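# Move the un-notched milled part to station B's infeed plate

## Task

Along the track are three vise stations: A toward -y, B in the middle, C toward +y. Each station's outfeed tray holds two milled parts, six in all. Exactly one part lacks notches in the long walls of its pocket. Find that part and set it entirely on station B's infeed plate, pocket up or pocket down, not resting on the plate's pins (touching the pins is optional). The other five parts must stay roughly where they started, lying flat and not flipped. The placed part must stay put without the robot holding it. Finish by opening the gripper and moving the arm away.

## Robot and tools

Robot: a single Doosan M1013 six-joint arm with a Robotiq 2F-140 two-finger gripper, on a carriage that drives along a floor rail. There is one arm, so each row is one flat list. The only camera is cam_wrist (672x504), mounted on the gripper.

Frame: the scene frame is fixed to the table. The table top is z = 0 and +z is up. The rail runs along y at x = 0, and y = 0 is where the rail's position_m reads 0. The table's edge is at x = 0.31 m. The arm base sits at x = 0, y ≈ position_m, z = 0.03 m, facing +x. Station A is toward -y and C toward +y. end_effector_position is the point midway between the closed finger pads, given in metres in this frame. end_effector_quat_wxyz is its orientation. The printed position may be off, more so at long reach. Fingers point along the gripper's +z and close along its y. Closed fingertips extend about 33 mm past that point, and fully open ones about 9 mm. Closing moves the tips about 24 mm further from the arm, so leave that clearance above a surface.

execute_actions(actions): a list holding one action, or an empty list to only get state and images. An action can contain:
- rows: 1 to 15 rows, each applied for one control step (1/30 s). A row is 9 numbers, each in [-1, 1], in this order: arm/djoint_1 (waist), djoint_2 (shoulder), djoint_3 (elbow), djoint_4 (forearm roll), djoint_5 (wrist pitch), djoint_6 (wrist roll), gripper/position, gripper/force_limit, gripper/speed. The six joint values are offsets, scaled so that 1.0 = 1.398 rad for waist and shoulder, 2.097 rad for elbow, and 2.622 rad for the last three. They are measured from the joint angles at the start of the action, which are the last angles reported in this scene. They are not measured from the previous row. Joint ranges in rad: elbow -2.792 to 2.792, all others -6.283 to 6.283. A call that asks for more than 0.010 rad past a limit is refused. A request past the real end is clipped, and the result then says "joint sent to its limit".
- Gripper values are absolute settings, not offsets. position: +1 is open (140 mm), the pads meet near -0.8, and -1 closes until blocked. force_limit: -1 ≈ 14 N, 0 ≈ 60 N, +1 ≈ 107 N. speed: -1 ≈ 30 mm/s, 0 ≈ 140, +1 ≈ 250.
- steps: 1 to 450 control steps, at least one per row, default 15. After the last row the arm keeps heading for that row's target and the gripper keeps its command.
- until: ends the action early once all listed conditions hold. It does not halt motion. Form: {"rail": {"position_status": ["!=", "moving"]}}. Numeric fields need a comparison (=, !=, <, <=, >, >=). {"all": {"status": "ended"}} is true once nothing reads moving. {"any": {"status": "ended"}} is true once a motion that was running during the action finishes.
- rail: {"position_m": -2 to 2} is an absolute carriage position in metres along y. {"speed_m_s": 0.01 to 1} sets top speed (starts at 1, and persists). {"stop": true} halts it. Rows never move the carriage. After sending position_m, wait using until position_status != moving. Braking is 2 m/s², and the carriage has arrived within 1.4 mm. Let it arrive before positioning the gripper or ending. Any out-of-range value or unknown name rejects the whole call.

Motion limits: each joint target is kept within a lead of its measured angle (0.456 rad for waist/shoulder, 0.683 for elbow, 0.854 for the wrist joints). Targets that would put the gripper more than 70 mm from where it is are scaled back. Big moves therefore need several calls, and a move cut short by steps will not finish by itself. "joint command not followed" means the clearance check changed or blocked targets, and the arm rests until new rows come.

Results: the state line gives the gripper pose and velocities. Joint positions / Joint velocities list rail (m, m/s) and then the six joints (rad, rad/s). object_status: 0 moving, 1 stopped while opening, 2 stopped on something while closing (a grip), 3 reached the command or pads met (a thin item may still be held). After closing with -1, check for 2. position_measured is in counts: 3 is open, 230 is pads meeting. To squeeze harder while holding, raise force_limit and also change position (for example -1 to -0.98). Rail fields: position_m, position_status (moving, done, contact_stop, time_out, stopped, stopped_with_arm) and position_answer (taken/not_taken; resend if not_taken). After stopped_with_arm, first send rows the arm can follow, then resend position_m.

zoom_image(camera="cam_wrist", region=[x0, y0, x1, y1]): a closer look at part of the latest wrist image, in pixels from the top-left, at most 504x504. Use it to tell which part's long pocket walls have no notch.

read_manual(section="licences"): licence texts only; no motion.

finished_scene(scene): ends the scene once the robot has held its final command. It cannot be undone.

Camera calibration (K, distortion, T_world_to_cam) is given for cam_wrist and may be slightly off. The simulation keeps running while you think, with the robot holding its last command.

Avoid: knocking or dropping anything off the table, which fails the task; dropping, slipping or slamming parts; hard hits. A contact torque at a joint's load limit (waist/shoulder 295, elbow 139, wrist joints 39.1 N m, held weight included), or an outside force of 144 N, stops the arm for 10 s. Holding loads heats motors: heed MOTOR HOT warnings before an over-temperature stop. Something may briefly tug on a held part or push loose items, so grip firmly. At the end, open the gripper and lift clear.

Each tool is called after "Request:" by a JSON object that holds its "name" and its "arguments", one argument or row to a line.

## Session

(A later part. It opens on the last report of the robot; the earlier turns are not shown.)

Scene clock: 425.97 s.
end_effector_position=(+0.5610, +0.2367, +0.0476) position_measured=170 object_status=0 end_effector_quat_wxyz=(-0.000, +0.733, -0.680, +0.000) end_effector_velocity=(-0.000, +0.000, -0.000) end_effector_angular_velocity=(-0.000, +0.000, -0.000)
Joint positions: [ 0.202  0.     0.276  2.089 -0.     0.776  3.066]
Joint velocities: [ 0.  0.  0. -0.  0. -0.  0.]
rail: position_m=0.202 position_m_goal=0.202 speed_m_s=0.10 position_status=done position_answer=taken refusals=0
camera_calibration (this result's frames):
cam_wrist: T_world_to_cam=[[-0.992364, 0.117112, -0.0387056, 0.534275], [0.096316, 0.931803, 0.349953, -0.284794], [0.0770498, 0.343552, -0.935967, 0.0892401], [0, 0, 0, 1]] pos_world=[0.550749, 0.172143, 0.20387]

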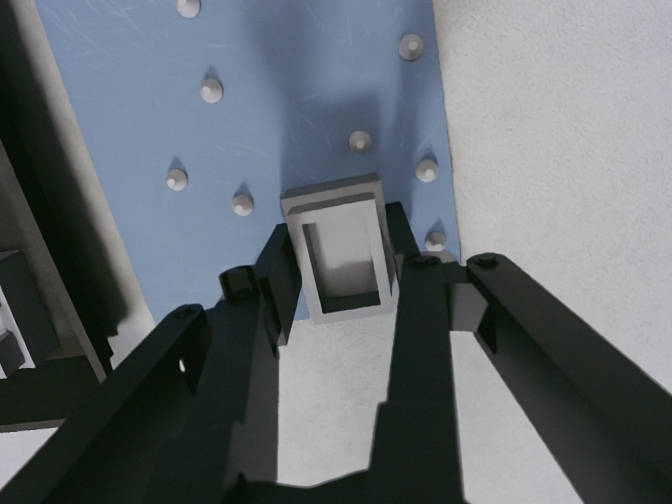

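Request:
{"name": "execute_actions", "arguments": {
  "actions": []
}}

Scene clock: 450.00 s.
end_effector_position=(+0.5610, +0.2367, +0.0476) position_measured=145 object_status=3 end_effector_quat_wxyz=(-0.000, +0.733, -0.680, +0.000) end_effector_velocity=(+0.000, -0.000, +0.000) end_effector_angular_velocity=(-0.000, -0.000, +0.000)
Joint positions: [ 0.202  0.     0.276  2.089 -0.     0.776  3.066]
Joint velocities: [ 0. -0. -0.  0. -0. -0. -0.]
rail: position_m=0.202 position_m_goal=0.202 speed_m_s=0.10 position_status=done position_answer=taken refusals=0
camera_calibration (this result's frames):
cam_wrist: T_world_to_cam=[[-0.992364, 0.117112, -0.0387009, 0.534274], [0.0963176, 0.931803, 0.349952, -0.284794], [0.0770453, 0.343552, -0.935968, 0.0892402], [0, 0, 0, 1]] pos_world=[0.55075, 0.172143, 0.203867]

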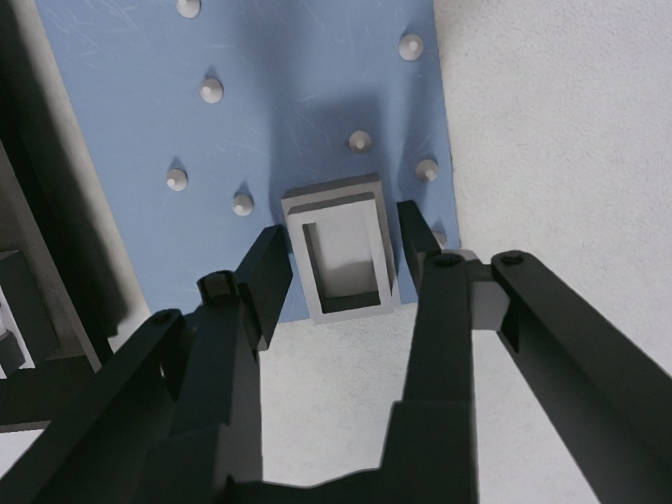

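Request:
{"name": "execute_actions", "arguments": {
  "actions": [
    {"rows": [[0,-0.002838,-0.000952,0,0.002274,0,-0.13,0.5,-0.5],[0,-0.010304,-0.003549,0,0.008332,0,-0.13,0.5,-0.5],[0,-0.022117,-0.007952,0,0.018152,0,-0.13,0.5,-0.5],[0,-0.037821,-0.014425,0,0.031702,0,-0.13,0.5,-0.5],[0,-0.055185,-0.022528,0,0.047441,0,-0.13,0.5,-0.5],[0,-0.073020,-0.032083,0,0.064592,0,-0.13,0.5,-0.5],[0,-0.090311,-0.042813,0,0.082392,0,-0.13,0.5,-0.5],[0,-0.106256,-0.054318,0,0.100094,0,-0.13,0.5,-0.5],[0,-0.120273,-0.066070,0,0.116966,0,-0.13,0.5,-0.5],[0,-0.131456,-0.076868,0,0.131564,0,1,0.5,-0.5],[0,-0.139229,-0.085320,0,0.142468,0,1,0.5,-0.5],[0,-0.144311,-0.091356,0,0.150008,0,1,0.5,-0.5]], "steps": 12}
  ]
}}

Scene clock: 461.07 s.
end_effector_position=(+0.5629, +0.2367, +0.1952) position_measured=138 object_status=0 end_effector_quat_wxyz=(-0.000, +0.733, -0.680, +0.000) end_effector_velocity=(+0.002, -0.000, +0.559) end_effector_angular_velocity=(-0.000, -0.006, -0.000)
Joint positions: [ 0.202  0.     0.118  1.957 -0.     1.065  3.066]
Joint velocities: [ 0.     0.    -0.471 -0.601  0.     1.066 -0.   ]
rail: position_m=0.202 position_m_goal=0.202 speed_m_s=0.10 position_status=done position_answer=taken refusals=0
camera_calibration (this result's frames):
cam_wrist: T_world_to_cam=[[-0.992345, 0.117134, -0.0391239, 0.541911], [0.0961898, 0.931806, 0.349978, -0.336549], [0.0774501, 0.343535, -0.935941, 0.226997], [0, 0, 0, 1]] pos_world=[0.552554, 0.172141, 0.351442]

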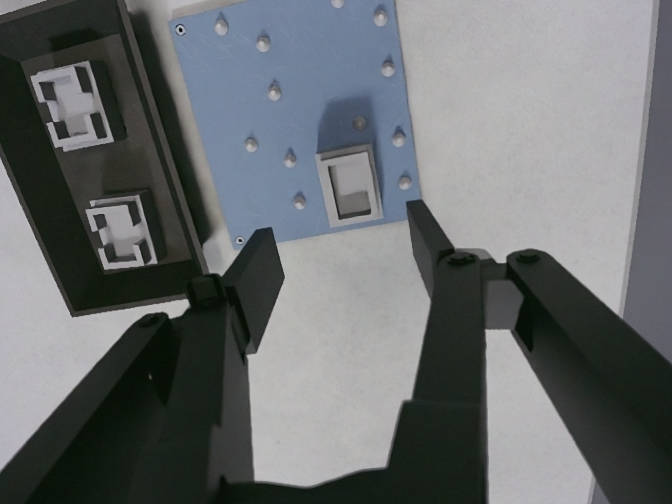

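Request:
{"name": "execute_actions", "arguments": {
  "actions": []
}}

Scene clock: 463.87 s.
end_effector_position=(+0.5613, +0.2367, +0.2464) position_measured=3 object_status=3 end_effector_quat_wxyz=(-0.000, +0.733, -0.680, +0.000) end_effector_velocity=(-0.000, +0.000, -0.000) end_effector_angular_velocity=(-0.000, +0.000, +0.000)
Joint positions: [ 0.202  0.     0.077  1.901 -0.     1.162  3.066]
Joint velocities: [ 0.  0.  0.  0. -0.  0. -0.]
rail: position_m=0.202 position_m_goal=0.202 speed_m_s=0.10 position_status=done position_answer=taken refusals=0
camera_calibration (this result's frames):
cam_wrist: T_world_to_cam=[[-0.992356, 0.117142, -0.0388313, 0.542324], [0.0963008, 0.931807, 0.349945, -0.354354], [0.0771764, 0.343531, -0.935965, 0.275146], [0, 0, 0, 1]] pos_world=[0.551068, 0.17214, 0.40259]

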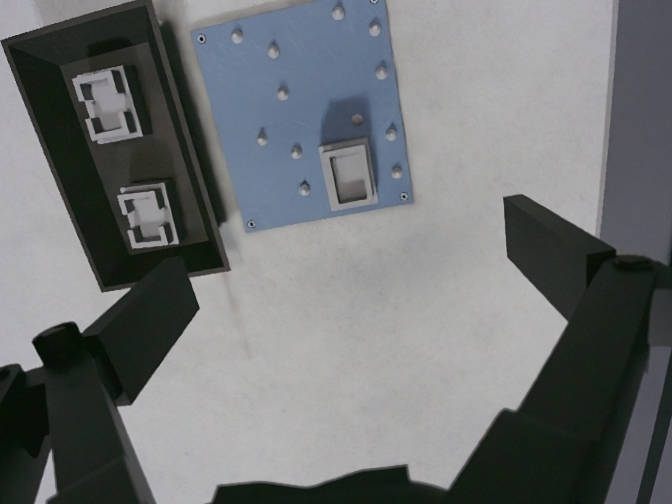

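Request:
{"name": "zoom_image", "arguments": {
  "camera": "cam_wrist",
  "region": [270, 90, 430, 240]
}}

Region (270, 90, 430, 240) of cam_wrist's 672x504 image, scaled by 3.150, with more detail than that image has; it fills the top 472 rows of this view, and the rest is white.

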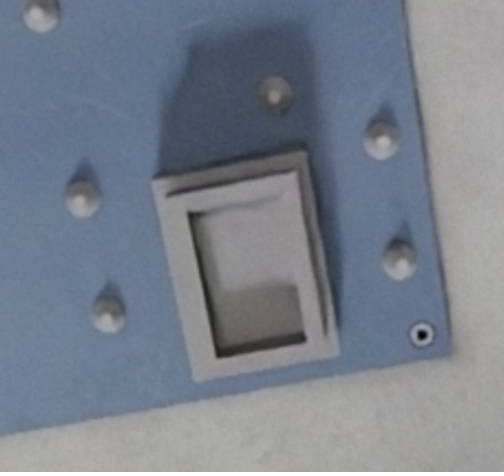

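Request:
{"name": "finished_scene", "arguments": {
  "scene": 2
}}

The scene is finished: the task was done.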